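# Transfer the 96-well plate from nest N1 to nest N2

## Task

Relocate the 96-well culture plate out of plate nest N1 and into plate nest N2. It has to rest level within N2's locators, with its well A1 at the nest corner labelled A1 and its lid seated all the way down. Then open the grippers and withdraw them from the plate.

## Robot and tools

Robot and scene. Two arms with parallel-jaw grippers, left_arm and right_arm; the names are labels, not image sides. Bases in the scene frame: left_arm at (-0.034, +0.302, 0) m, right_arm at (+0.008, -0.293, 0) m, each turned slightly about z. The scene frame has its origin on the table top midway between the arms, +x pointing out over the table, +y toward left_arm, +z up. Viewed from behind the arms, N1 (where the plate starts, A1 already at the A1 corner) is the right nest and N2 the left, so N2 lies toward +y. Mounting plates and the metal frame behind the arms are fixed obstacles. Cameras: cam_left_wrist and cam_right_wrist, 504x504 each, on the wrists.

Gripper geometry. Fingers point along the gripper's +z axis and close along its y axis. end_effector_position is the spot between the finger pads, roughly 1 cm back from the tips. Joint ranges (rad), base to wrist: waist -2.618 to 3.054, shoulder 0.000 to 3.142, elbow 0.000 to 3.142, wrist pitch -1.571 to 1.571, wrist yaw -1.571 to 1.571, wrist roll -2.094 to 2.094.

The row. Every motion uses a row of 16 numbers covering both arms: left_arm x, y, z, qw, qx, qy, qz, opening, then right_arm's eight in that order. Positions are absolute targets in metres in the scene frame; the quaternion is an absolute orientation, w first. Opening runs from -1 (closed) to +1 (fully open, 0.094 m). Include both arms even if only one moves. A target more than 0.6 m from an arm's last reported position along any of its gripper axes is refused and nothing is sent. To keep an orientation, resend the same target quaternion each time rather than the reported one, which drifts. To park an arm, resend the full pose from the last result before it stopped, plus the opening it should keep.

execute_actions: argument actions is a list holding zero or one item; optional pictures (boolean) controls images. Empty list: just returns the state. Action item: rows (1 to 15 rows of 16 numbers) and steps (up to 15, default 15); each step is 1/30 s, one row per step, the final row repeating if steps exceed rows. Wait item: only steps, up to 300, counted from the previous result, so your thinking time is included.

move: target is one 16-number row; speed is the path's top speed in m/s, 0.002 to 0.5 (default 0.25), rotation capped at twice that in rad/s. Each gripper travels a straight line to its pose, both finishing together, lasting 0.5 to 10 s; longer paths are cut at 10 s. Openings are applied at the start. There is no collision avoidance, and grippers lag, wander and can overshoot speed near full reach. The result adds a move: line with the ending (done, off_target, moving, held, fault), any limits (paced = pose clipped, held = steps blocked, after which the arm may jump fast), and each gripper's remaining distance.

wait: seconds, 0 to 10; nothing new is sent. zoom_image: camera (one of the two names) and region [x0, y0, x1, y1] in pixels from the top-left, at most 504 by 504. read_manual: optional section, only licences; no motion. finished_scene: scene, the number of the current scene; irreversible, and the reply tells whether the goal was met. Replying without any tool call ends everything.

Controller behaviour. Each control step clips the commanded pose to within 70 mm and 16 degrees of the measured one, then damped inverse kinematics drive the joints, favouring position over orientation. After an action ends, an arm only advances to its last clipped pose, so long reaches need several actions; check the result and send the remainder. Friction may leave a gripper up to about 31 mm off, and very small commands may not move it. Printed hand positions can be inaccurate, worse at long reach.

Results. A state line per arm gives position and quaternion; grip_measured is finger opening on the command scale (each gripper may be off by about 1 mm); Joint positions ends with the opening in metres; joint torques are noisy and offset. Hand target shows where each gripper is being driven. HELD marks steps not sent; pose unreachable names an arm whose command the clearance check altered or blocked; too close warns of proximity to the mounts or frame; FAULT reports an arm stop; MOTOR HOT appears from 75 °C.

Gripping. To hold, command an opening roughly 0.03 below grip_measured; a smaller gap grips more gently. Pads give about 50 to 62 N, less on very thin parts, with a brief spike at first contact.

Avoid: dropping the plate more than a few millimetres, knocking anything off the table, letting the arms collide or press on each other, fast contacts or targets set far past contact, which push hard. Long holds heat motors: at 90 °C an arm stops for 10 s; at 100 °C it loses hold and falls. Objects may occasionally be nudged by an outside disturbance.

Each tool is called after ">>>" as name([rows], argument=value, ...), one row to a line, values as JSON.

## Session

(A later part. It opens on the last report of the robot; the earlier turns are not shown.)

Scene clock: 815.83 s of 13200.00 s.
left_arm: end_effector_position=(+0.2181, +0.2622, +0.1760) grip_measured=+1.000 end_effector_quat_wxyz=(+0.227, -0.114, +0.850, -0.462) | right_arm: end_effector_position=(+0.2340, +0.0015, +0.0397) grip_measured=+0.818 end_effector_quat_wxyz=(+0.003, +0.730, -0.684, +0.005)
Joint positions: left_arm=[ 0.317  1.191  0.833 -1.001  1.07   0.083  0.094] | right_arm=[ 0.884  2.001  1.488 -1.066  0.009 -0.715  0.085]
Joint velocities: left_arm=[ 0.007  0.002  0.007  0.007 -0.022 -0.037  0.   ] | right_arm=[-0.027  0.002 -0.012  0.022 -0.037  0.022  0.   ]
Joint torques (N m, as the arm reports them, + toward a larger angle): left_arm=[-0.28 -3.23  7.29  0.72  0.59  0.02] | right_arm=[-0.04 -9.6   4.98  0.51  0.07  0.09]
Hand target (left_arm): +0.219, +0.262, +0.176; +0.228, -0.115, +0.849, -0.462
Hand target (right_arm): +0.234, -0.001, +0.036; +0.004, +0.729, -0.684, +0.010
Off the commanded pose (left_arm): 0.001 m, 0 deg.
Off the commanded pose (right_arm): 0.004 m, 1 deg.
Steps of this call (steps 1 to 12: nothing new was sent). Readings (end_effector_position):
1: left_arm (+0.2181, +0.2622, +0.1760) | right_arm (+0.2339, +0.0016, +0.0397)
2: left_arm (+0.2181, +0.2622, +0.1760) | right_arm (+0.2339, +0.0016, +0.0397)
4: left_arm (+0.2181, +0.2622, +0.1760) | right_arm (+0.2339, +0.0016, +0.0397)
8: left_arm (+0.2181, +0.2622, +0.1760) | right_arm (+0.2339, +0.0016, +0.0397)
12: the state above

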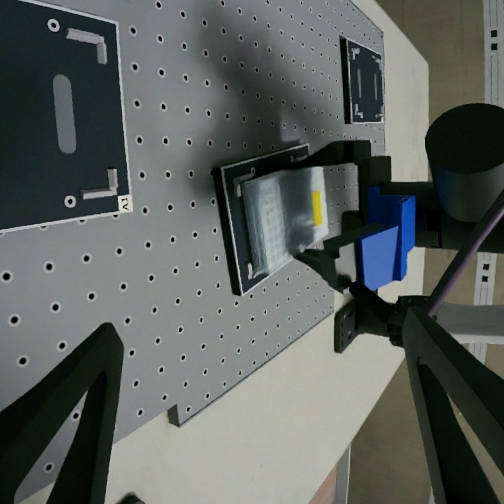

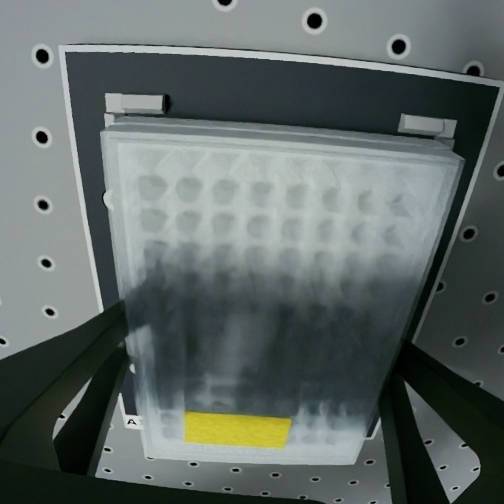

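>>> execute_actions([
  {"rows": [
[0.2186,0.2624,0.1762,0.228,-0.115,0.849,-0.462,1, 0.2344,-0.0007,0.0361,-0.0036,-0.7294,0.6840,-0.0094,0.785],
[0.2186,0.2624,0.1762,0.228,-0.115,0.849,-0.462,1, 0.2344,-0.0007,0.0358,-0.0035,-0.7294,0.6840,-0.0094,0.785],
[0.2186,0.2624,0.1762,0.228,-0.115,0.849,-0.462,1, 0.2344,-0.0007,0.0355,-0.0034,-0.7294,0.6840,-0.0094,0.785],
[0.2186,0.2624,0.1762,0.228,-0.115,0.849,-0.462,1, 0.2343,-0.0008,0.0352,-0.0033,-0.7294,0.6840,-0.0094,0.785],
[0.2186,0.2624,0.1762,0.228,-0.115,0.849,-0.462,1, 0.2343,-0.0008,0.0349,-0.0031,-0.7294,0.6840,-0.0094,0.785],
[0.2186,0.2624,0.1762,0.228,-0.115,0.849,-0.462,1, 0.2343,-0.0008,0.0346,-0.0030,-0.7294,0.6840,-0.0094,0.785],
[0.2186,0.2624,0.1762,0.228,-0.115,0.849,-0.462,1, 0.2344,-0.0007,0.0343,-0.0025,-0.7294,0.6840,-0.0093,0.785],
[0.2186,0.2624,0.1762,0.228,-0.115,0.849,-0.462,1, 0.2345,-0.0005,0.0340,-0.0019,-0.7294,0.6840,-0.0093,0.785],
[0.2186,0.2624,0.1762,0.228,-0.115,0.849,-0.462,1, 0.2345,-0.0005,0.0337,-0.0018,-0.7294,0.6840,-0.0093,0.785],
[0.2186,0.2624,0.1762,0.228,-0.115,0.849,-0.462,1, 0.2345,-0.0006,0.0334,-0.0017,-0.7294,0.6840,-0.0093,0.785],
[0.2186,0.2624,0.1762,0.228,-0.115,0.849,-0.462,1, 0.2345,-0.0006,0.0331,-0.0016,-0.7294,0.6840,-0.0093,0.785],
[0.2186,0.2624,0.1762,0.228,-0.115,0.849,-0.462,1, 0.2344,-0.0006,0.0328,-0.0015,-0.7294,0.6840,-0.0093,0.785],
[0.2186,0.2624,0.1762,0.228,-0.115,0.849,-0.462,1, 0.2344,-0.0006,0.0325,-0.0013,-0.7294,0.6840,-0.0093,0.785],
[0.2186,0.2624,0.1762,0.228,-0.115,0.849,-0.462,1, 0.2344,-0.0007,0.0322,-0.0012,-0.7294,0.6840,-0.0093,0.785],
[0.2186,0.2624,0.1762,0.228,-0.115,0.849,-0.462,1, 0.2344,-0.0007,0.0319,-0.0011,-0.7294,0.6840,-0.0093,0.785]
], "steps": 15},
], pictures=false)

>>> execute_actions([
  {"rows": [
[0.2186,0.2624,0.1762,0.228,-0.115,0.849,-0.462,1, 0.2344,-0.0007,0.0316,-0.0010,-0.7294,0.6840,-0.0092,0.785],
[0.2186,0.2624,0.1762,0.228,-0.115,0.849,-0.462,1, 0.2343,-0.0007,0.0313,-0.0009,-0.7294,0.6840,-0.0092,0.785],
[0.2186,0.2624,0.1762,0.228,-0.115,0.849,-0.462,1, 0.2343,-0.0008,0.0310,-0.0008,-0.7294,0.6840,-0.0092,0.785],
[0.2186,0.2624,0.1762,0.228,-0.115,0.849,-0.462,1, 0.2343,-0.0008,0.0307,-0.0007,-0.7294,0.6840,-0.0092,0.785],
[0.2186,0.2624,0.1762,0.228,-0.115,0.849,-0.462,1, 0.2342,-0.0010,0.0304,-0.0010,-0.7294,0.6840,-0.0092,0.785],
[0.2186,0.2624,0.1762,0.228,-0.115,0.849,-0.462,1, 0.2340,-0.0012,0.0301,-0.0013,-0.7294,0.6840,-0.0092,0.785]
], "steps": 15},
])

Scene clock: 842.50 s of 13200.00 s.
left_arm: end_effector_position=(+0.2181, +0.2622, +0.1760) grip_measured=+1.000 end_effector_quat_wxyz=(+0.227, -0.114, +0.850, -0.462) | right_arm: end_effector_position=(+0.2335, +0.0009, +0.0358) grip_measured=+0.818 end_effector_quat_wxyz=(+0.003, +0.730, -0.684, +0.005)
Joint positions: left_arm=[ 0.317  1.191  0.833 -1.001  1.07   0.083  0.094] | right_arm=[ 0.884  2.001  1.472 -1.048  0.009 -0.715  0.085]
Joint velocities: left_arm=[ 0.007  0.017 -0.002  0.037  0.066 -0.007  0.   ] | right_arm=[-0.012  0.002 -0.056  0.037 -0.022 -0.037 -0.001]
Joint torques (N m, as the arm reports them, + toward a larger angle): left_arm=[-0.29 -3.24  7.29  0.72  0.59  0.02] | right_arm=[-0.09 -9.39  5.03  0.5   0.02  0.15]
Hand target (left_arm): +0.219, +0.262, +0.176; +0.228, -0.115, +0.849, -0.462
Hand target (right_arm): +0.234, -0.001, +0.032; +0.001, +0.729, -0.684, +0.009
Off the commanded pose (left_arm): 0.001 m, 0 deg.
Off the commanded pose (right_arm): 0.004 m, 1 deg.
Steps of this call (steps 1 to 90: nothing new was sent; then 23.17 s passed at rest; steps 91 to 105: all 15 steps of this action). Readings (end_effector_position):
91: left_arm (+0.2181, +0.2622, +0.1760) | right_arm (+0.2341, +0.0016, +0.0397)
92: left_arm (+0.2181, +0.2622, +0.1760) | right_arm (+0.2341, +0.0017, +0.0397)
94: left_arm (+0.2181, +0.2622, +0.1760) | right_arm (+0.2343, +0.0019, +0.0397)
98: left_arm (+0.2181, +0.2622, +0.1760) | right_arm (+0.2347, +0.0024, +0.0389)
105: the state above

Scene clock: 843.00 s of 13200.00 s.
left_arm: end_effector_position=(+0.2181, +0.2622, +0.1760) grip_measured=+1.000 end_effector_quat_wxyz=(+0.227, -0.114, +0.850, -0.462) | right_arm: end_effector_position=(+0.2339, +0.0012, +0.0343) grip_measured=+0.818 end_effector_quat_wxyz=(+0.001, +0.730, -0.684, +0.005)
Joint positions: left_arm=[ 0.317  1.191  0.833 -1.001  1.07   0.083  0.094] | right_arm=[ 0.884  2.001  1.466 -1.038  0.01  -0.715  0.085]
Joint velocities: left_arm=[-0.007 -0.012  0.002 -0.051  0.081 -0.007  0.   ] | right_arm=[-0.027 -0.012  0.002 -0.022  0.022  0.022  0.   ]
Joint torques (N m, as the arm reports them, + toward a larger angle): left_arm=[-0.28 -3.24  7.3   0.72  0.6   0.02] | right_arm=[-0.13 -9.45  4.78  0.54  0.03  0.11]
Hand target (left_arm): +0.219, +0.262, +0.176; +0.228, -0.115, +0.849, -0.462
Hand target (right_arm): +0.234, -0.001, +0.030; +0.002, +0.729, -0.684, +0.009
Off the commanded pose (left_arm): 0.001 m, 0 deg.
Off the commanded pose (right_arm): 0.005 m, 0 deg.
Steps of this call (steps 1 to 15: all 15 steps of this action). Readings (end_effector_position):
1: left_arm (+0.2181, +0.2622, +0.1760) | right_arm (+0.2336, +0.0010, +0.0356)
2: left_arm (+0.2181, +0.2622, +0.1760) | right_arm (+0.2337, +0.0011, +0.0353)
4: left_arm (+0.2181, +0.2622, +0.1760) | right_arm (+0.2339, +0.0013, +0.0349)
8: left_arm (+0.2181, +0.2622, +0.1760) | right_arm (+0.2339, +0.0012, +0.0343)
15: the state above

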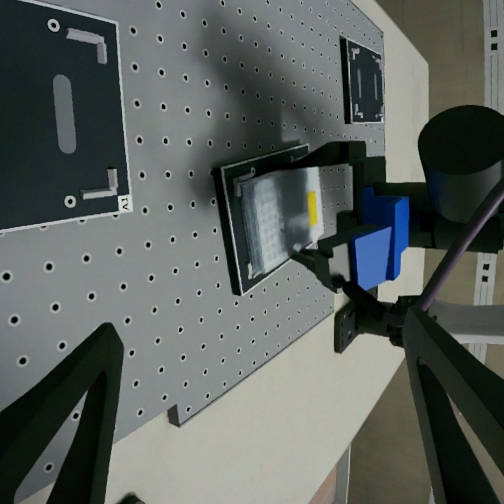

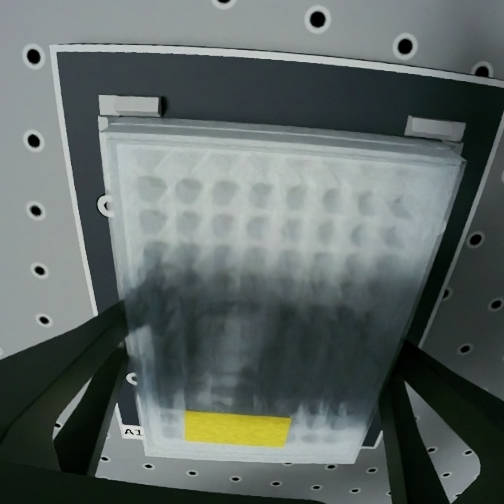

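>>> execute_actions([
  {"rows": [
[0.2186,0.2624,0.1762,0.228,-0.115,0.849,-0.462,1, 0.2340,-0.0002,0.0322,-0.0012,-0.7294,0.6840,-0.0072,0.80],
[0.2186,0.2624,0.1762,0.228,-0.115,0.849,-0.462,1, 0.2339,0.0012,0.0343,-0.0010,-0.7294,0.6840,-0.0052,0.815],
[0.2186,0.2624,0.1762,0.228,-0.115,0.849,-0.462,1, 0.2339,0.0012,0.0343,-0.0010,-0.7294,0.6840,-0.0052,0.83],
[0.2186,0.2624,0.1762,0.228,-0.115,0.849,-0.462,1, 0.2339,0.0012,0.0343,-0.0010,-0.7294,0.6840,-0.0052,0.85],
[0.2186,0.2624,0.1762,0.228,-0.115,0.849,-0.462,1, 0.2339,0.0012,0.0343,-0.0010,-0.7294,0.6840,-0.0052,0.88],
[0.2186,0.2624,0.1762,0.228,-0.115,0.849,-0.462,1, 0.2339,0.0012,0.0343,-0.0010,-0.7294,0.6840,-0.0052,0.91],
[0.2186,0.2624,0.1762,0.228,-0.115,0.849,-0.462,1, 0.2339,0.0012,0.0343,-0.0010,-0.7294,0.6840,-0.0052,0.94],
[0.2186,0.2624,0.1762,0.228,-0.115,0.849,-0.462,1, 0.2339,0.0012,0.0343,-0.0010,-0.7294,0.6840,-0.0052,0.97],
[0.2186,0.2624,0.1762,0.228,-0.115,0.849,-0.462,1, 0.2339,0.0012,0.0343,-0.0010,-0.7294,0.6840,-0.0052,1.0]
], "steps": 15},
], pictures=false)

>>> move(target=[0.2186,0.2624,0.1762,0.228,-0.115,0.849,-0.462,1, 0.2365,0.0046,0.068,-0.0010,-0.7294,0.6840,-0.0052,1.0], speed=0.025)

Scene clock: 857.80 s of 13200.00 s.
left_arm: end_effector_position=(+0.2181, +0.2622, +0.1760) grip_measured=+1.000 end_effector_quat_wxyz=(+0.227, -0.114, +0.850, -0.462) | right_arm: end_effector_position=(+0.2339, +0.0012, +0.0343) grip_measured=+1.000 end_effector_quat_wxyz=(+0.001, +0.730, -0.684, +0.005)
Joint positions: left_arm=[ 0.317  1.191  0.833 -1.001  1.07   0.083  0.094] | right_arm=[ 0.884  2.001  1.466 -1.038  0.01  -0.715  0.094]
Joint velocities: left_arm=[ 0.017 -0.027 -0.017 -0.007  0.037 -0.007  0.   ] | right_arm=[ 0.012 -0.012 -0.012  0.007 -0.007 -0.037  0.   ]
Joint torques (N m, as the arm reports them, + toward a larger angle): left_arm=[-0.28 -3.23  7.29  0.72  0.59  0.02] | right_arm=[ 0.11 -9.41  6.42  0.38 -0.05  0.1 ]
Hand target (left_arm): +0.219, +0.262, +0.176; +0.228, -0.115, +0.849, -0.462
Hand target (right_arm): +0.234, +0.001, +0.034; +0.001, +0.729, -0.684, +0.005
Off the commanded pose (left_arm): 0.001 m, 0 deg.
Off the commanded pose (right_arm): 0.000 m, 0 deg.
Steps of this call (steps 1 to 90: nothing new was sent; then 11.30 s passed at rest; steps 91 to 105: all 15 steps of this action). Readings (end_effector_position):
91: left_arm (+0.2181, +0.2622, +0.1760) | right_arm (+0.2339, +0.0012, +0.0343)
92: left_arm (+0.2181, +0.2622, +0.1760) | right_arm (+0.2339, +0.0012, +0.0343)
94: left_arm (+0.2181, +0.2622, +0.1760) | right_arm (+0.2339, +0.0012, +0.0343)
98: left_arm (+0.2181, +0.2622, +0.1760) | right_arm (+0.2339, +0.0012, +0.0343)
105: the state above

Scene clock: 859.67 s of 13200.00 s.
left_arm: end_effector_position=(+0.2181, +0.2622, +0.1760) grip_measured=+1.000 end_effector_quat_wxyz=(+0.227, -0.114, +0.850, -0.462) | right_arm: end_effector_position=(+0.2358, +0.0036, +0.0596) grip_measured=+1.000 end_effector_quat_wxyz=(+0.007, +0.730, -0.684, +0.006)
Joint positions: left_arm=[ 0.317  1.191  0.833 -1.001  1.07   0.083  0.094] | right_arm=[ 0.884  2.001  1.569 -1.154  0.01  -0.715  0.094]
Joint velocities: left_arm=[ 0.007 -0.007 -0.027  0.022 -0.007  0.007  0.   ] | right_arm=[-0.022 -0.007 -0.007 -0.037 -0.007  0.022  0.   ]
Joint torques (N m, as the arm reports them, + toward a larger angle): left_arm=[-0.29 -3.23  7.3   0.72  0.6   0.02] | right_arm=[  0.01 -10.48   7.5    0.28  -0.07   0.14]
Hand target (left_arm): +0.219, +0.262, +0.176; +0.228, -0.115, +0.849, -0.462
Hand target (right_arm): +0.237, +0.005, +0.068; +0.001, +0.729, -0.684, +0.005
Off the commanded pose (left_arm): 0.001 m, 0 deg.
Off the commanded pose (right_arm): 0.009 m, 1 deg.
move: done

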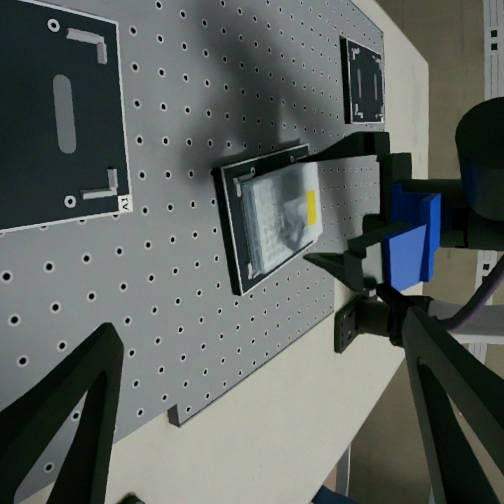

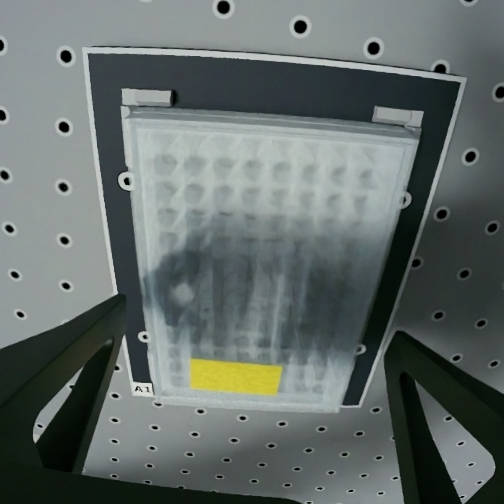

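>>> move(target=[0.33,0.2,0.28,0.259,0,0.966,0,1, 0.26,-0.255,0.176,0.228,0.115,0.849,0.462,1.0], speed=0.2)

Scene clock: 880.30 s of 13200.00 s.
left_arm: end_effector_position=(+0.3287, +0.1970, +0.2836) grip_measured=+1.000 end_effector_quat_wxyz=(+0.260, -0.000, +0.966, -0.018) | right_arm: end_effector_position=(+0.2613, -0.2551, +0.1759) grip_measured=+1.000 end_effector_quat_wxyz=(+0.233, +0.110, +0.851, +0.458)
Joint positions: left_arm=[-0.504  1.629  1.883 -1.315 -0.138 -0.309  0.094] | right_arm=[-0.516  1.193  0.836 -0.995 -1.066 -0.096  0.094]
Joint velocities: left_arm=[ 0.017  0.012 -0.002  0.037  0.051 -0.051  0.   ] | right_arm=[ 0.007  0.012 -0.002 -0.037  0.037 -0.007  0.   ]
Joint torques (N m, as the arm reports them, + toward a larger angle): left_arm=[-1.16 -5.92  8.54  1.1  -0.23 -0.06] | right_arm=[-0.78 -4.2   5.36  0.74 -0.47  0.18]
Hand target (left_arm): +0.329, +0.195, +0.282; +0.254, +0.001, +0.967, -0.012
Hand target (right_arm): +0.256, -0.254, +0.176; +0.230, +0.120, +0.848, +0.463
Off the commanded pose (left_arm): 0.005 m, 2 deg.
Off the commanded pose (right_arm): 0.001 m, 1 deg.
After step 90, 11.83 s passed at rest.
move: done

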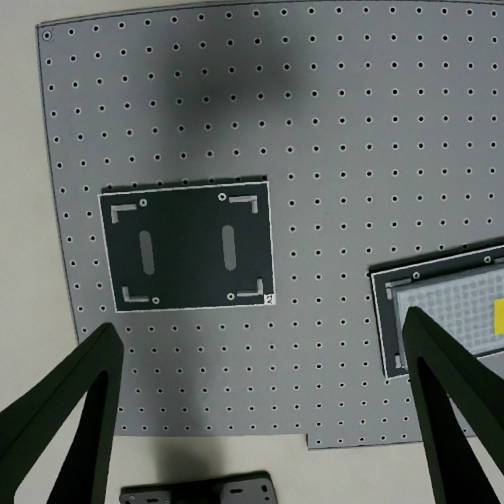

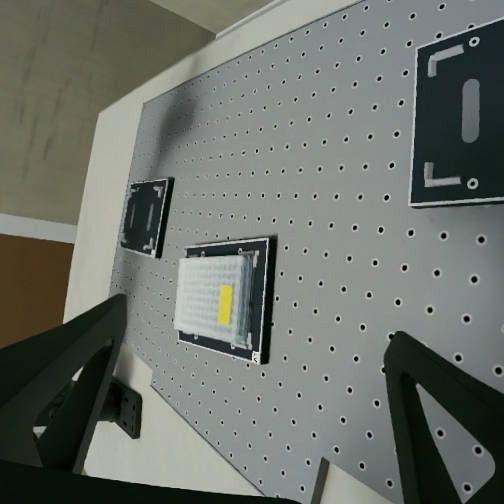

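>>> zoom_image(camera="cam_left_wrist", region=[60, 150, 504, 400])

>>> zoom_image(camera="cam_right_wrist", region=[100, 160, 300, 380])

Region (60, 150, 504, 400) of cam_left_wrist's 504x504 image, scaled by 1.135, with more detail than that image has; it fills the top 284 rows of this view, and the rest is white.

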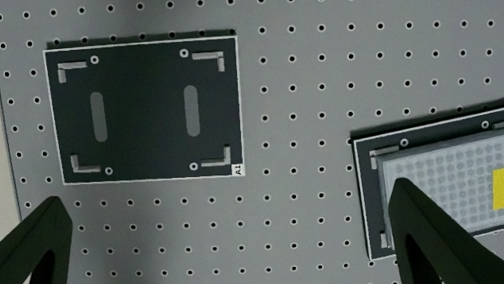

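Region (100, 160, 300, 380) of cam_right_wrist's 504x504 image, scaled by 2.291, with more detail than that image has; it fills the left 458 columns of this view, and the rest is white.

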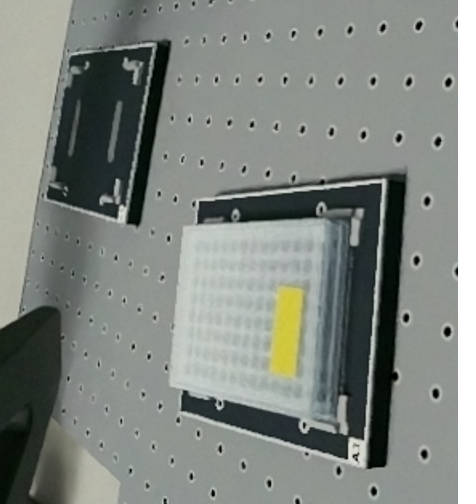

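>>> move(target=[0.234,0.001,0.085,0,0.6839,0.7296,0,1, 0.2613,-0.2551,0.1759,0.233,0.110,0.851,0.458,1.0], speed=0.2)

Scene clock: 927.00 s of 13200.00 s.
left_arm: end_effector_position=(+0.2343, +0.0025, +0.0822) grip_measured=+1.000 end_effector_quat_wxyz=(+0.009, +0.678, +0.735, -0.007) | right_arm: end_effector_position=(+0.2613, -0.2550, +0.1761) grip_measured=+1.000 end_effector_quat_wxyz=(+0.233, +0.110, +0.851, +0.458)
Joint positions: left_arm=[-0.996  2.065  1.755 -1.24   0.012  0.655  0.094] | right_arm=[-0.516  1.193  0.836 -0.995 -1.067 -0.094  0.094]
Joint velocities: left_arm=[ 0.002 -0.002  0.002  0.007  0.022  0.051  0.   ] | right_arm=[ 0.002 -0.007 -0.022 -0.007 -0.037  0.007  0.   ]
Joint torques (N m, as the arm reports them, + toward a larger angle): left_arm=[ -0.95 -10.17   8.41   0.25   0.14   0.05] | right_arm=[ 0.   -2.64  6.91  0.79 -0.41  0.09]
Hand target (left_arm): +0.231, -0.001, +0.082; +0.004, +0.684, +0.729, -0.010
Hand target (right_arm): +0.261, -0.255, +0.176; +0.233, +0.110, +0.851, +0.458
Off the commanded pose (left_arm): 0.003 m, 2 deg.
Off the commanded pose (right_arm): 0.000 m, 0 deg.
After step 90, 39.33 s passed at rest.
move: done

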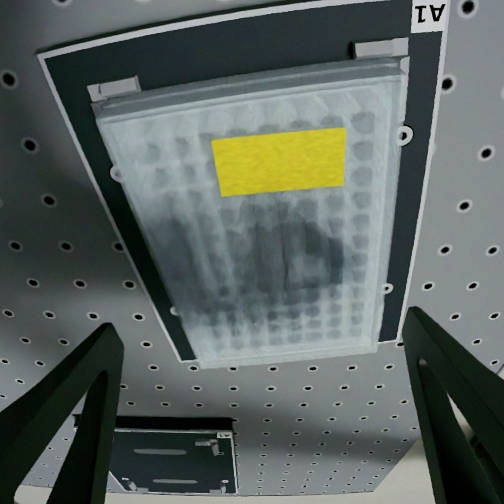

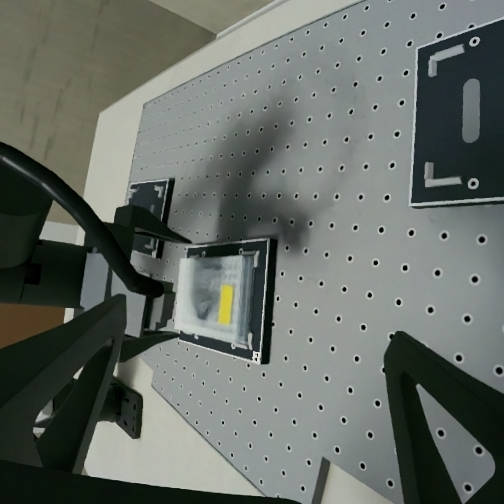

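>>> move(target=[0.234,0.001,0.058,0,0.6839,0.7296,0,1, 0.205,-0.245,0.15,0.233,0.110,0.851,0.458,1.0], speed=0.05)

Scene clock: 954.33 s of 13200.00 s.
left_arm: end_effector_position=(+0.2369, -0.0003, +0.0693) grip_measured=+1.000 end_effector_quat_wxyz=(+0.010, +0.679, +0.734, -0.007) | right_arm: end_effector_position=(+0.2092, -0.2458, +0.1510) grip_measured=+1.000 end_effector_quat_wxyz=(+0.231, +0.109, +0.853, +0.456)
Joint positions: left_arm=[-0.996  2.084  1.731 -1.196  0.011  0.658  0.094] | right_arm=[-0.626  1.054  0.671 -1.177 -1.072 -0.331  0.094]
Joint velocities: left_arm=[-0.017 -0.007 -0.002 -0.037 -0.007  0.007  0.   ] | right_arm=[-0.007 -0.037 -0.007  0.022  0.007 -0.007  0.   ]
Joint torques (N m, as the arm reports them, + toward a larger angle): left_arm=[ -0.96 -10.     5.53   0.49  -0.07   0.04] | right_arm=[-0.99 -2.32  5.29  0.37 -0.53 -0.05]
Hand target (left_arm): +0.234, +0.001, +0.058; -0.000, +0.684, +0.730, -0.000
Hand target (right_arm): +0.205, -0.244, +0.151; +0.232, +0.110, +0.851, +0.459
Off the commanded pose (left_arm): 0.012 m, 2 deg.
Off the commanded pose (right_arm): 0.004 m, 0 deg.
After step 90, 22.67 s passed at rest.
move: off_target (left_arm)

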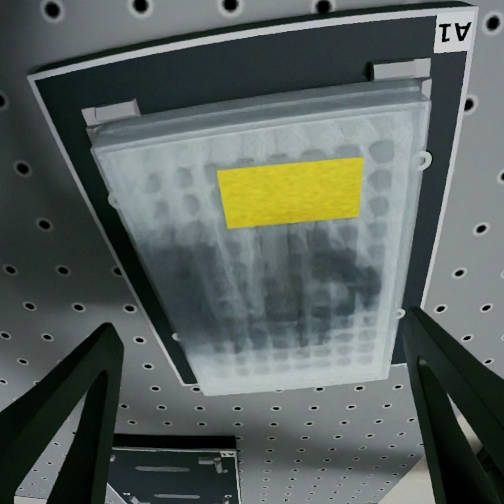

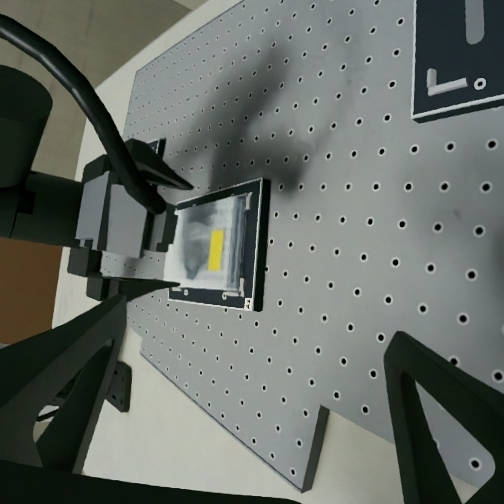

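>>> zoom_image(camera="cam_right_wrist", region=[60, 130, 290, 330])

Region (60, 130, 290, 330) of cam_right_wrist's 504x504 image, scaled by 2.191, with more detail than that image has; it fills the top 438 rows of this view, and the rest is white.

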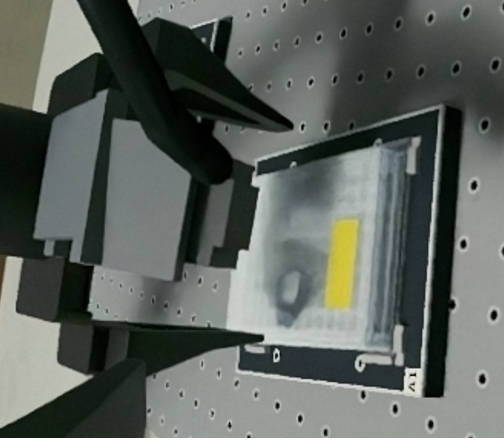

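>>> move(target=[0.2236,0.0006,0.0537,-0.0240,0.6878,0.7259,-0.0031,1, 0.2092,-0.2458,0.1510,0.231,0.109,0.853,0.456,1.0], speed=0.03)

Scene clock: 1016.77 s of 13200.00 s.
left_arm: end_effector_position=(+0.2312, -0.0010, +0.0607) grip_measured=+1.000 end_effector_quat_wxyz=(-0.005, +0.684, +0.730, -0.005) | right_arm: end_effector_position=(+0.2085, -0.2453, +0.1510) grip_measured=+1.000 end_effector_quat_wxyz=(+0.231, +0.107, +0.853, +0.456)
Joint positions: left_arm=[-1.007  2.106  1.731 -1.205  0.011  0.658  0.094] | right_arm=[-0.626  1.054  0.671 -1.182 -1.073 -0.338  0.094]
Joint velocities: left_arm=[ 0.012  0.002  0.002 -0.081 -0.007 -0.022  0.   ] | right_arm=[ 0.002  0.022 -0.007 -0.051 -0.022 -0.037  0.   ]
Joint torques (N m, as the arm reports them, + toward a larger angle): left_arm=[ -1.21 -10.13   6.56   0.19   0.07   0.01] | right_arm=[-0.05 -1.15  6.32  0.54 -0.47  0.14]
Hand target (left_arm): +0.224, +0.001, +0.053; -0.024, +0.688, +0.726, -0.004
Hand target (right_arm): +0.209, -0.246, +0.151; +0.231, +0.109, +0.853, +0.456
Off the commanded pose (left_arm): 0.010 m, 2 deg.
Off the commanded pose (right_arm): 0.001 m, 0 deg.
After step 90, 58.00 s passed at rest.
move: done

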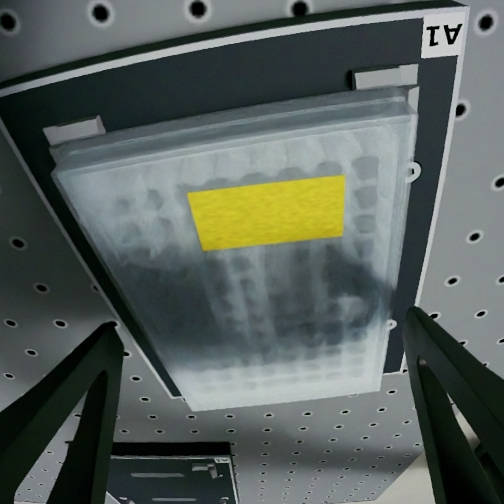

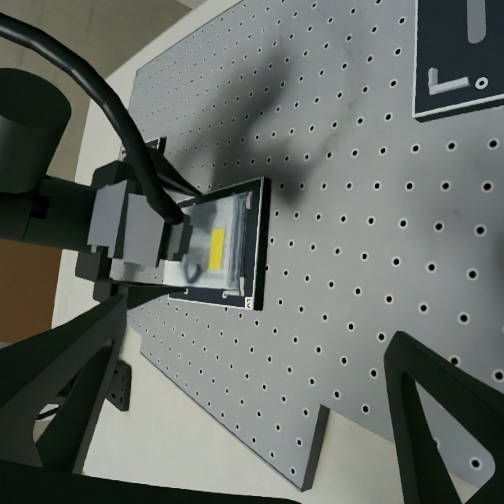

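>>> move(target=[0.2312,-0.0010,0.0607,-0.0054,0.6365,0.7712,-0.0047,1, 0.2092,-0.2458,0.1510,0.231,0.109,0.853,0.456,1.0], speed=0.08)

Scene clock: 1039.40 s of 13200.00 s.
left_arm: end_effector_position=(+0.2310, -0.0009, +0.0607) grip_measured=+1.000 end_effector_quat_wxyz=(-0.006, +0.640, +0.768, -0.005) | right_arm: end_effector_position=(+0.2085, -0.2453, +0.1510) grip_measured=+1.000 end_effector_quat_wxyz=(+0.231, +0.107, +0.853, +0.456)
Joint positions: left_arm=[-1.007  2.106  1.731 -1.206  0.011  0.541  0.094] | right_arm=[-0.626  1.054  0.671 -1.182 -1.073 -0.338  0.094]
Joint velocities: left_arm=[-0.017  0.002 -0.002  0.022 -0.037  0.022  0.   ] | right_arm=[ 0.017 -0.007 -0.002 -0.051 -0.037  0.022  0.   ]
Joint torques (N m, as the arm reports them, + toward a larger angle): left_arm=[ -0.3  -11.38   6.86   0.34   0.04  -0.06] | right_arm=[-0.28 -1.08  6.39  0.53 -0.48  0.14]
Hand target (left_arm): +0.231, -0.001, +0.061; -0.006, +0.636, +0.771, -0.005
Hand target (right_arm): +0.209, -0.246, +0.151; +0.231, +0.109, +0.853, +0.456
Off the commanded pose (left_arm): 0.000 m, 1 deg.
Off the commanded pose (right_arm): 0.001 m, 0 deg.
After step 90, 18.50 s passed at rest.
move: done

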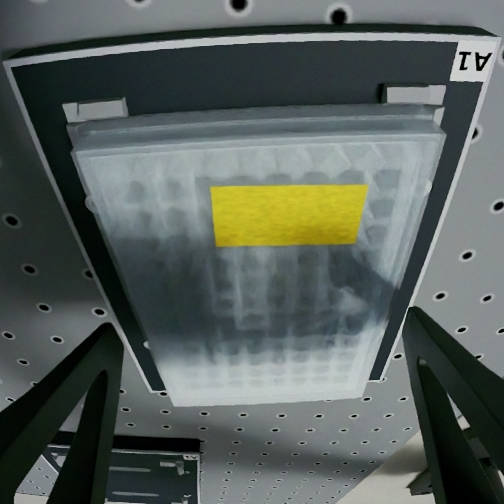

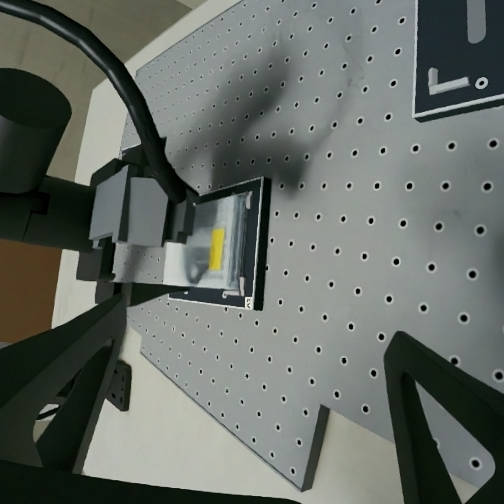

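>>> move(target=[0.2295,0.0011,0.0455,-0.0050,0.6396,0.7687,-0.0048,1, 0.2092,-0.2458,0.1510,0.231,0.109,0.853,0.456,1.0], speed=0.025)

Scene clock: 1074.57 s of 13200.00 s.
left_arm: end_effector_position=(+0.2304, -0.0002, +0.0500) grip_measured=+1.000 end_effector_quat_wxyz=(-0.004, +0.639, +0.769, -0.005) | right_arm: end_effector_position=(+0.2085, -0.2453, +0.1510) grip_measured=+1.000 end_effector_quat_wxyz=(+0.231, +0.107, +0.853, +0.456)
Joint positions: left_arm=[-1.007  2.106  1.689 -1.16   0.011  0.539  0.094] | right_arm=[-0.626  1.054  0.671 -1.182 -1.073 -0.338  0.094]
Joint velocities: left_arm=[-0.027 -0.007  0.002  0.007  0.066 -0.037  0.   ] | right_arm=[-0.022  0.007 -0.002 -0.037  0.007 -0.037  0.   ]
Joint torques (N m, as the arm reports them, + toward a larger angle): left_arm=[ -0.26 -11.38   5.44   0.46   0.04   0.03] | right_arm=[-0.06 -1.19  6.52  0.49 -0.44  0.14]
Hand target (left_arm): +0.230, +0.001, +0.045; -0.005, +0.640, +0.769, -0.005
Hand target (right_arm): +0.209, -0.246, +0.151; +0.231, +0.109, +0.853, +0.456
Off the commanded pose (left_arm): 0.005 m, 0 deg.
Off the commanded pose (right_arm): 0.001 m, 0 deg.
After step 90, 31.30 s passed at rest.
move: done

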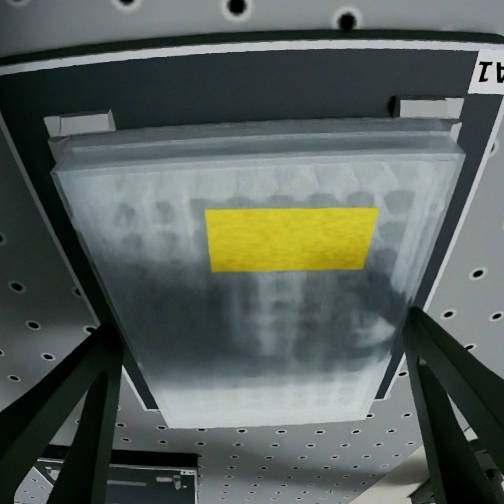

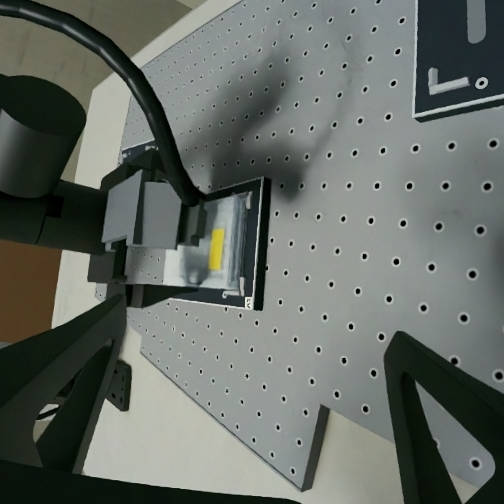

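>>> zoom_image(camera="cam_left_wrist", region=[60, 250, 460, 440])

>>> zoom_image(camera="cam_right_wrist", region=[110, 150, 290, 320])

Region (60, 250, 460, 440) of cam_left_wrist's 504x504 image, scaled by 1.260, with more detail than that image has; it fills the top 239 rows of this view, and the rest is white.

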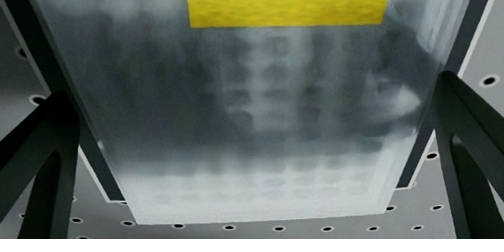

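Region (110, 150, 290, 320) of cam_right_wrist's 504x504 image, scaled by 2.800, with more detail than that image has.

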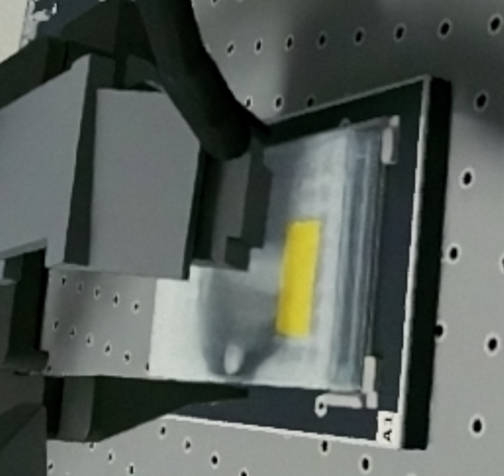

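>>> execute_actions([
  {"rows": [
[0.2291,0.0008,0.0455,-0.0052,0.6396,0.7687,-0.0063,1, 0.2092,-0.2458,0.1510,0.231,0.109,0.853,0.456,1.0],
[0.2287,0.0004,0.0455,-0.0054,0.6396,0.7687,-0.0078,1, 0.2092,-0.2458,0.1510,0.231,0.109,0.853,0.456,1.0],
[0.2284,0.0001,0.0455,-0.0057,0.6396,0.7687,-0.0092,1, 0.2092,-0.2458,0.1510,0.231,0.109,0.853,0.456,1.0],
[0.2280,-0.0003,0.0455,-0.0059,0.6396,0.7687,-0.0107,1, 0.2092,-0.2458,0.1510,0.231,0.109,0.853,0.456,1.0],
[0.2276,-0.0006,0.0455,-0.0061,0.6396,0.7687,-0.0122,1, 0.2092,-0.2458,0.1510,0.231,0.109,0.853,0.456,1.0],
[0.2276,-0.0006,0.0451,-0.0060,0.6396,0.7687,-0.0122,1, 0.2092,-0.2458,0.1510,0.231,0.109,0.853,0.456,1.0],
[0.2275,-0.0006,0.0447,-0.0059,0.6396,0.7687,-0.0122,1, 0.2092,-0.2458,0.1510,0.231,0.109,0.853,0.456,1.0],
[0.2275,-0.0005,0.0443,-0.0058,0.6396,0.7687,-0.0122,1, 0.2092,-0.2458,0.1510,0.231,0.109,0.853,0.456,1.0],
[0.2275,-0.0005,0.0439,-0.0057,0.6396,0.7687,-0.0123,1, 0.2092,-0.2458,0.1510,0.231,0.109,0.853,0.456,1.0],
[0.2275,-0.0005,0.0435,-0.0056,0.6396,0.7687,-0.0123,1, 0.2092,-0.2458,0.1510,0.231,0.109,0.853,0.456,1.0],
[0.2276,-0.0006,0.0431,-0.0050,0.6396,0.7687,-0.0123,1, 0.2092,-0.2458,0.1510,0.231,0.109,0.853,0.456,1.0],
[0.2277,-0.0007,0.0426,-0.0045,0.6396,0.7687,-0.0124,1, 0.2092,-0.2458,0.1510,0.231,0.109,0.853,0.456,1.0],
[0.2277,-0.0007,0.0422,-0.0044,0.6396,0.7687,-0.0124,1, 0.2092,-0.2458,0.1510,0.231,0.109,0.853,0.456,1.0],
[0.2276,-0.0007,0.0418,-0.0043,0.6396,0.7687,-0.0124,1, 0.2092,-0.2458,0.1510,0.231,0.109,0.853,0.456,1.0],
[0.2276,-0.0007,0.0414,-0.0042,0.6396,0.7687,-0.0125,1, 0.2092,-0.2458,0.1510,0.231,0.109,0.853,0.456,1.0]
], "steps": 15},
], pictures=false)

>>> execute_actions([
  {"rows": [
[0.2276,-0.0006,0.0410,-0.0041,0.6396,0.7687,-0.0125,1, 0.2092,-0.2458,0.1510,0.231,0.109,0.853,0.456,1.0],
[0.2276,-0.0006,0.0406,-0.0040,0.6396,0.7687,-0.0125,1, 0.2092,-0.2458,0.1510,0.231,0.109,0.853,0.456,1.0],
[0.2275,-0.0006,0.0402,-0.0038,0.6396,0.7687,-0.0125,1, 0.2092,-0.2458,0.1510,0.231,0.109,0.853,0.456,1.0],
[0.2275,-0.0006,0.0398,-0.0037,0.6396,0.7687,-0.0125,1, 0.2092,-0.2458,0.1510,0.231,0.109,0.853,0.456,1.0],
[0.2275,-0.0005,0.0394,-0.0036,0.6396,0.7687,-0.0125,1, 0.2092,-0.2458,0.1510,0.231,0.109,0.853,0.456,1.0],
[0.2275,-0.0005,0.0390,-0.0035,0.6396,0.7687,-0.0126,1, 0.2092,-0.2458,0.1510,0.231,0.109,0.853,0.456,1.0],
[0.2274,-0.0005,0.0386,-0.0034,0.6396,0.7687,-0.0126,1, 0.2092,-0.2458,0.1510,0.231,0.109,0.853,0.456,1.0],
[0.2274,-0.0005,0.0382,-0.0033,0.6396,0.7687,-0.0126,1, 0.2092,-0.2458,0.1510,0.231,0.109,0.853,0.456,1.0],
[0.2274,-0.0004,0.0377,-0.0032,0.6396,0.7687,-0.0126,1, 0.2092,-0.2458,0.1510,0.231,0.109,0.853,0.456,1.0],
[0.2273,-0.0004,0.0373,-0.0031,0.6396,0.7687,-0.0126,1, 0.2092,-0.2458,0.1510,0.231,0.109,0.853,0.456,1.0],
[0.2273,-0.0004,0.0369,-0.0030,0.6396,0.7687,-0.0126,1, 0.2092,-0.2458,0.1510,0.231,0.109,0.853,0.456,1.0],
[0.2273,-0.0004,0.0365,-0.0029,0.6396,0.7687,-0.0127,1, 0.2092,-0.2458,0.1510,0.231,0.109,0.853,0.456,1.0],
[0.2272,-0.0003,0.0361,-0.0030,0.6396,0.7687,-0.0127,1, 0.2092,-0.2458,0.1510,0.231,0.109,0.853,0.456,1.0],
[0.2270,-0.0001,0.0357,-0.0033,0.6396,0.7687,-0.0126,1, 0.2092,-0.2458,0.1510,0.231,0.109,0.853,0.456,1.0],
[0.2269,0.0000,0.0353,-0.0035,0.6396,0.7687,-0.0126,1, 0.2092,-0.2458,0.1510,0.231,0.109,0.853,0.456,1.0]
], "steps": 15},
], pictures=false)

>>> wait(seconds=0.5)

Scene clock: 1132.43 s of 13200.00 s.
left_arm: end_effector_position=(+0.2300, -0.0010, +0.0466) grip_measured=+1.000 end_effector_quat_wxyz=(-0.003, +0.639, +0.769, -0.008) | right_arm: end_effector_position=(+0.2085, -0.2453, +0.1510) grip_measured=+1.000 end_effector_quat_wxyz=(+0.231, +0.107, +0.853, +0.456)
Joint positions: left_arm=[-1.007  2.106  1.675 -1.143  0.016  0.539  0.094] | right_arm=[-0.626  1.054  0.671 -1.182 -1.073 -0.338  0.094]
Joint velocities: left_arm=[ 0.017 -0.007 -0.085  0.051 -0.037  0.022  0.   ] | right_arm=[ 0.002 -0.002 -0.017 -0.051 -0.066 -0.037  0.   ]
Joint torques (N m, as the arm reports them, + toward a larger angle): left_arm=[ -0.28 -11.46   5.53   0.49   0.15   0.02] | right_arm=[-0.11 -0.98  6.36  0.48 -0.43  0.11]
Hand target (left_arm): +0.228, -0.001, +0.042; -0.004, +0.640, +0.769, -0.012
Hand target (right_arm): +0.209, -0.246, +0.151; +0.231, +0.109, +0.853, +0.456
Off the commanded pose (left_arm): 0.006 m, 1 deg.
Off the commanded pose (right_arm): 0.001 m, 0 deg.
Steps of this call (steps 1 to 90: nothing new was sent; then 54.37 s passed at rest; steps 91 to 105: all 15 steps of this action). Readings (end_effector_position):
91: left_arm (+0.2310, -0.0009, +0.0500) | right_arm (+0.2085, -0.2453, +0.1510)
92: left_arm (+0.2310, -0.0009, +0.0500) | right_arm (+0.2085, -0.2453, +0.1510)
94: left_arm (+0.2310, -0.0010, +0.0500) | right_arm (+0.2085, -0.2453, +0.1510)
98: left_arm (+0.2309, -0.0017, +0.0500) | right_arm (+0.2085, -0.2453, +0.1510)
105: the state above

Scene clock: 1132.93 s of 13200.00 s.
left_arm: end_effector_position=(+0.2297, -0.0008, +0.0418) grip_measured=+1.000 end_effector_quat_wxyz=(-0.002, +0.639, +0.769, -0.008) | right_arm: end_effector_position=(+0.2085, -0.2453, +0.1510) grip_measured=+1.000 end_effector_quat_wxyz=(+0.231, +0.107, +0.853, +0.456)
Joint positions: left_arm=[-1.007  2.106  1.655 -1.12   0.017  0.539  0.094] | right_arm=[-0.626  1.054  0.671 -1.182 -1.073 -0.338  0.094]
Joint velocities: left_arm=[ 0.012 -0.002  0.007 -0.022 -0.081 -0.007  0.   ] | right_arm=[-0.012  0.002  0.007 -0.022 -0.007  0.007  0.   ]
Joint torques (N m, as the arm reports them, + toward a larger angle): left_arm=[ -0.25 -11.39   4.77   0.55   0.14   0.01] | right_arm=[-0.15 -0.99  6.5   0.5  -0.4   0.13]
Hand target (left_arm): +0.227, +0.000, +0.035; -0.004, +0.640, +0.769, -0.012
Hand target (right_arm): +0.209, -0.246, +0.151; +0.231, +0.109, +0.853, +0.456
Off the commanded pose (left_arm): 0.007 m, 1 deg.
Off the commanded pose (right_arm): 0.001 m, 0 deg.
Steps of this call (steps 1 to 15: all 15 steps of this action). Readings (end_effector_position):
1: left_arm (+0.2297, -0.0007, +0.0461) | right_arm (+0.2085, -0.2453, +0.1510)
2: left_arm (+0.2295, -0.0005, +0.0455) | right_arm (+0.2085, -0.2453, +0.1510)
4: left_arm (+0.2294, -0.0005, +0.0447) | right_arm (+0.2085, -0.2453, +0.1510)
8: left_arm (+0.2295, -0.0007, +0.0433) | right_arm (+0.2085, -0.2453, +0.1510)
15: the state above

Scene clock: 1133.43 s of 13200.00 s.
left_arm: end_effector_position=(+0.2297, -0.0009, +0.0418) grip_measured=+1.000 end_effector_quat_wxyz=(-0.002, +0.639, +0.769, -0.008) | right_arm: end_effector_position=(+0.2085, -0.2453, +0.1510) grip_measured=+1.000 end_effector_quat_wxyz=(+0.231, +0.107, +0.853, +0.456)
Joint positions: left_arm=[-1.007  2.106  1.655 -1.12   0.017  0.539  0.094] | right_arm=[-0.626  1.054  0.671 -1.182 -1.073 -0.338  0.094]
Joint velocities: left_arm=[-0.032  0.007  0.002  0.037 -0.007 -0.022  0.   ] | right_arm=[ 0.012 -0.002 -0.007 -0.022 -0.095 -0.051  0.   ]
Joint torques (N m, as the arm reports them, + toward a larger angle): left_arm=[ -0.27 -11.36   4.79   0.55   0.14   0.02] | right_arm=[-0.1  -1.15  6.36  0.49 -0.41  0.13]
Hand target (left_arm): +0.227, +0.000, +0.035; -0.004, +0.640, +0.769, -0.013
Hand target (right_arm): +0.209, -0.246, +0.151; +0.231, +0.109, +0.853, +0.456
Off the commanded pose (left_arm): 0.007 m, 1 deg.
Off the commanded pose (right_arm): 0.001 m, 0 deg.
Steps of this call (steps 1 to 15: nothing new was sent). Readings (end_effector_position):
1: left_arm (+0.2297, -0.0009, +0.0418) | right_arm (+0.2085, -0.2453, +0.1510)
2: left_arm (+0.2297, -0.0009, +0.0418) | right_arm (+0.2085, -0.2453, +0.1510)
4: left_arm (+0.2297, -0.0009, +0.0418) | right_arm (+0.2085, -0.2453, +0.1510)
8: left_arm (+0.2297, -0.0009, +0.0418) | right_arm (+0.2085, -0.2453, +0.1510)
15: the state above

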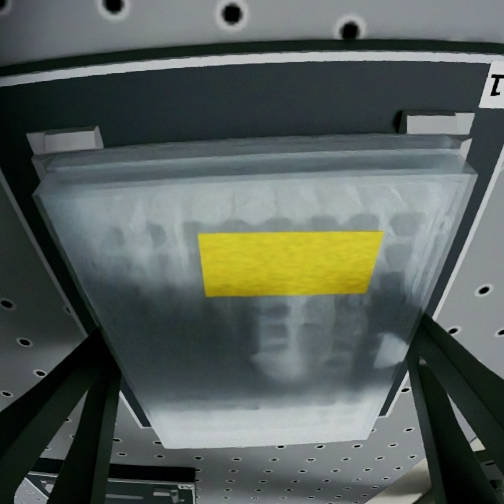

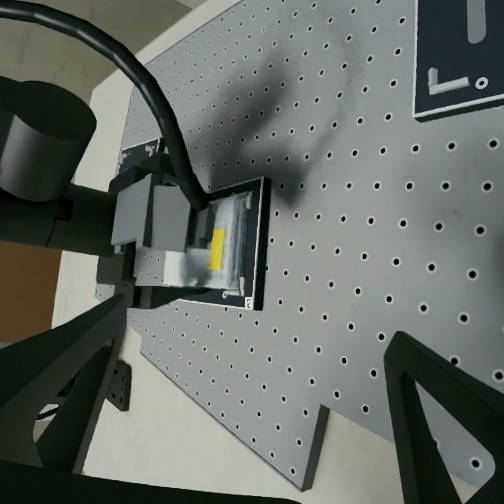

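>>> zoom_image(camera="cam_right_wrist", region=[130, 160, 290, 320])

Region (130, 160, 290, 320) of cam_right_wrist's 504x504 image, scaled by 3.150, with more detail than that image has.

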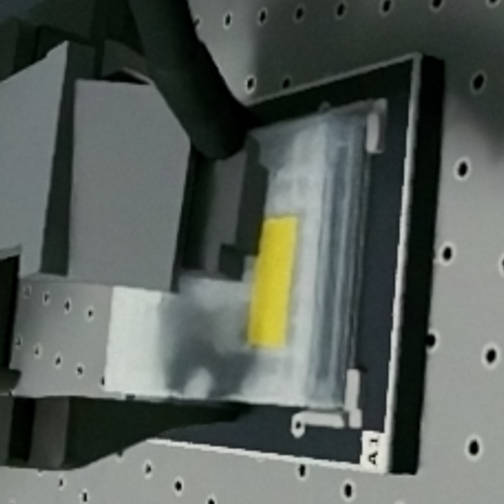

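>>> execute_actions([
  {"rows": [
[0.2283,-0.0005,0.0387,-0.0028,0.6396,0.7687,-0.0104,1, 0.2092,-0.2458,0.1510,0.231,0.109,0.853,0.456,1.0],
[0.2297,-0.0009,0.0420,-0.0016,0.6396,0.7687,-0.0083,1, 0.2092,-0.2458,0.1510,0.231,0.109,0.853,0.456,1.0],
[0.2297,-0.0009,0.0420,-0.0016,0.6396,0.7687,-0.0083,0.97, 0.2092,-0.2458,0.1510,0.231,0.109,0.853,0.456,1.0],
[0.2297,-0.0009,0.0420,-0.0016,0.6396,0.7687,-0.0083,0.95, 0.2092,-0.2458,0.1510,0.231,0.109,0.853,0.456,1.0],
[0.2297,-0.0009,0.0420,-0.0016,0.6396,0.7687,-0.0083,0.93, 0.2092,-0.2458,0.1510,0.231,0.109,0.853,0.456,1.0],
[0.2297,-0.0009,0.0420,-0.0016,0.6396,0.7687,-0.0083,0.91, 0.2092,-0.2458,0.1510,0.231,0.109,0.853,0.456,1.0],
[0.2297,-0.0009,0.0420,-0.0016,0.6396,0.7687,-0.0083,0.89, 0.2092,-0.2458,0.1510,0.231,0.109,0.853,0.456,1.0],
[0.2297,-0.0009,0.0420,-0.0016,0.6396,0.7687,-0.0083,0.875, 0.2092,-0.2458,0.1510,0.231,0.109,0.853,0.456,1.0],
[0.2297,-0.0009,0.0420,-0.0016,0.6396,0.7687,-0.0083,0.86, 0.2092,-0.2458,0.1510,0.231,0.109,0.853,0.456,1.0],
[0.2297,-0.0009,0.0420,-0.0016,0.6396,0.7687,-0.0083,0.85, 0.2092,-0.2458,0.1510,0.231,0.109,0.853,0.456,1.0],
[0.2297,-0.0009,0.0420,-0.0016,0.6396,0.7687,-0.0083,0.84, 0.2092,-0.2458,0.1510,0.231,0.109,0.853,0.456,1.0],
[0.2297,-0.0009,0.0420,-0.0016,0.6396,0.7687,-0.0083,0.83, 0.2092,-0.2458,0.1510,0.231,0.109,0.853,0.456,1.0],
[0.2297,-0.0009,0.0420,-0.0016,0.6396,0.7687,-0.0083,0.82, 0.2092,-0.2458,0.1510,0.231,0.109,0.853,0.456,1.0],
[0.2297,-0.0009,0.0420,-0.0016,0.6396,0.7687,-0.0083,0.81, 0.2092,-0.2458,0.1510,0.231,0.109,0.853,0.456,1.0],
[0.2297,-0.0009,0.0420,-0.0016,0.6396,0.7687,-0.0083,0.80, 0.2092,-0.2458,0.1510,0.231,0.109,0.853,0.456,1.0]
], "steps": 15},
], pictures=false)

>>> wait(seconds=0.5)

Scene clock: 1160.17 s of 13200.00 s.
left_arm: end_effector_position=(+0.2297, -0.0010, +0.0418) grip_measured=+0.812 end_effector_quat_wxyz=(-0.002, +0.639, +0.769, -0.009) | right_arm: end_effector_position=(+0.2085, -0.2453, +0.1510) grip_measured=+1.000 end_effector_quat_wxyz=(+0.231, +0.107, +0.853, +0.456)
Joint positions: left_arm=[-1.007  2.106  1.655 -1.12   0.017  0.539  0.085] | right_arm=[-0.626  1.054  0.671 -1.182 -1.073 -0.338  0.094]
Joint velocities: left_arm=[ 0.027  0.007  0.012  0.022 -0.007 -0.051 -0.006] | right_arm=[ 0.012 -0.012 -0.017 -0.037  0.022 -0.022  0.   ]
Joint torques (N m, as the arm reports them, + toward a larger angle): left_arm=[ -0.29 -11.29   6.82   0.34   0.04   0.02] | right_arm=[-0.12 -1.08  6.39  0.5  -0.4   0.11]
Hand target (left_arm): +0.230, -0.001, +0.042; -0.002, +0.640, +0.769, -0.008
Hand target (right_arm): +0.209, -0.246, +0.151; +0.231, +0.109, +0.853, +0.456
Off the commanded pose (left_arm): 0.000 m, 0 deg.
Off the commanded pose (right_arm): 0.001 m, 0 deg.
Steps of this call (steps 1 to 90: nothing new was sent; then 23.23 s passed at rest; steps 91 to 105: all 15 steps of this action). Readings (end_effector_position):
91: left_arm (+0.2297, -0.0009, +0.0418) | right_arm (+0.2085, -0.2453, +0.1510)
92: left_arm (+0.2297, -0.0009, +0.0418) | right_arm (+0.2085, -0.2453, +0.1510)
94: left_arm (+0.2297, -0.0009, +0.0418) | right_arm (+0.2085, -0.2453, +0.1510)
98: left_arm (+0.2297, -0.0009, +0.0418) | right_arm (+0.2085, -0.2453, +0.1510)
105: the state above

Scene clock: 1160.67 s of 13200.00 s.
left_arm: end_effector_position=(+0.2297, -0.0010, +0.0418) grip_measured=+0.810 end_effector_quat_wxyz=(-0.002, +0.639, +0.769, -0.009) | right_arm: end_effector_position=(+0.2085, -0.2453, +0.1510) grip_measured=+1.000 end_effector_quat_wxyz=(+0.231, +0.107, +0.853, +0.456)
Joint positions: left_arm=[-1.007  2.106  1.655 -1.12   0.017  0.539  0.085] | right_arm=[-0.626  1.054  0.671 -1.182 -1.073 -0.338  0.094]
Joint velocities: left_arm=[-0.017 -0.012 -0.002 -0.022  0.007 -0.022  0.001] | right_arm=[-0.002  0.002 -0.002  0.007 -0.022  0.037  0.   ]
Joint torques (N m, as the arm reports them, + toward a larger angle): left_arm=[ -0.3  -11.31   6.88   0.34   0.04   0.02] | right_arm=[-0.06 -1.15  6.4   0.52 -0.45  0.13]
Hand target (left_arm): +0.230, -0.001, +0.042; -0.002, +0.640, +0.769, -0.008
Hand target (right_arm): +0.209, -0.246, +0.151; +0.231, +0.109, +0.853, +0.456
Off the commanded pose (left_arm): 0.000 m, 0 deg.
Off the commanded pose (right_arm): 0.001 m, 0 deg.
Steps of this call (steps 1 to 15: nothing new was sent). Readings (end_effector_position):
1: left_arm (+0.2297, -0.0010, +0.0418) | right_arm (+0.2085, -0.2453, +0.1510)
2: left_arm (+0.2297, -0.0010, +0.0418) | right_arm (+0.2085, -0.2453, +0.1510)
4: left_arm (+0.2297, -0.0010, +0.0418) | right_arm (+0.2085, -0.2453, +0.1510)
8: left_arm (+0.2297, -0.0010, +0.0418) | right_arm (+0.2085, -0.2453, +0.1510)
15: the state above

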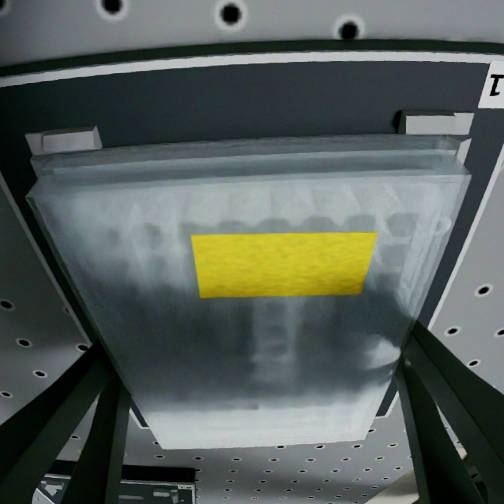

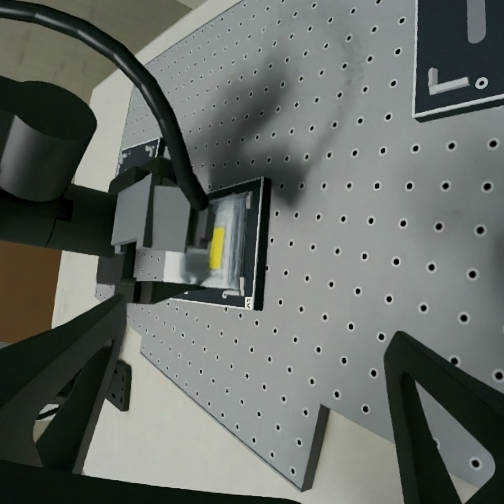

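>>> zoom_image(camera="cam_left_wrist", region=[0, 30, 504, 230])

Region (0, 30, 504, 230) of cam_left_wrist's 504x504 image, scaled by 1.000; it fills the top 200 rows of this view, and the rest is white.

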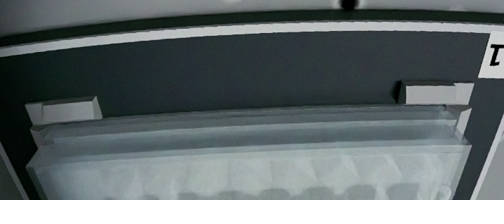

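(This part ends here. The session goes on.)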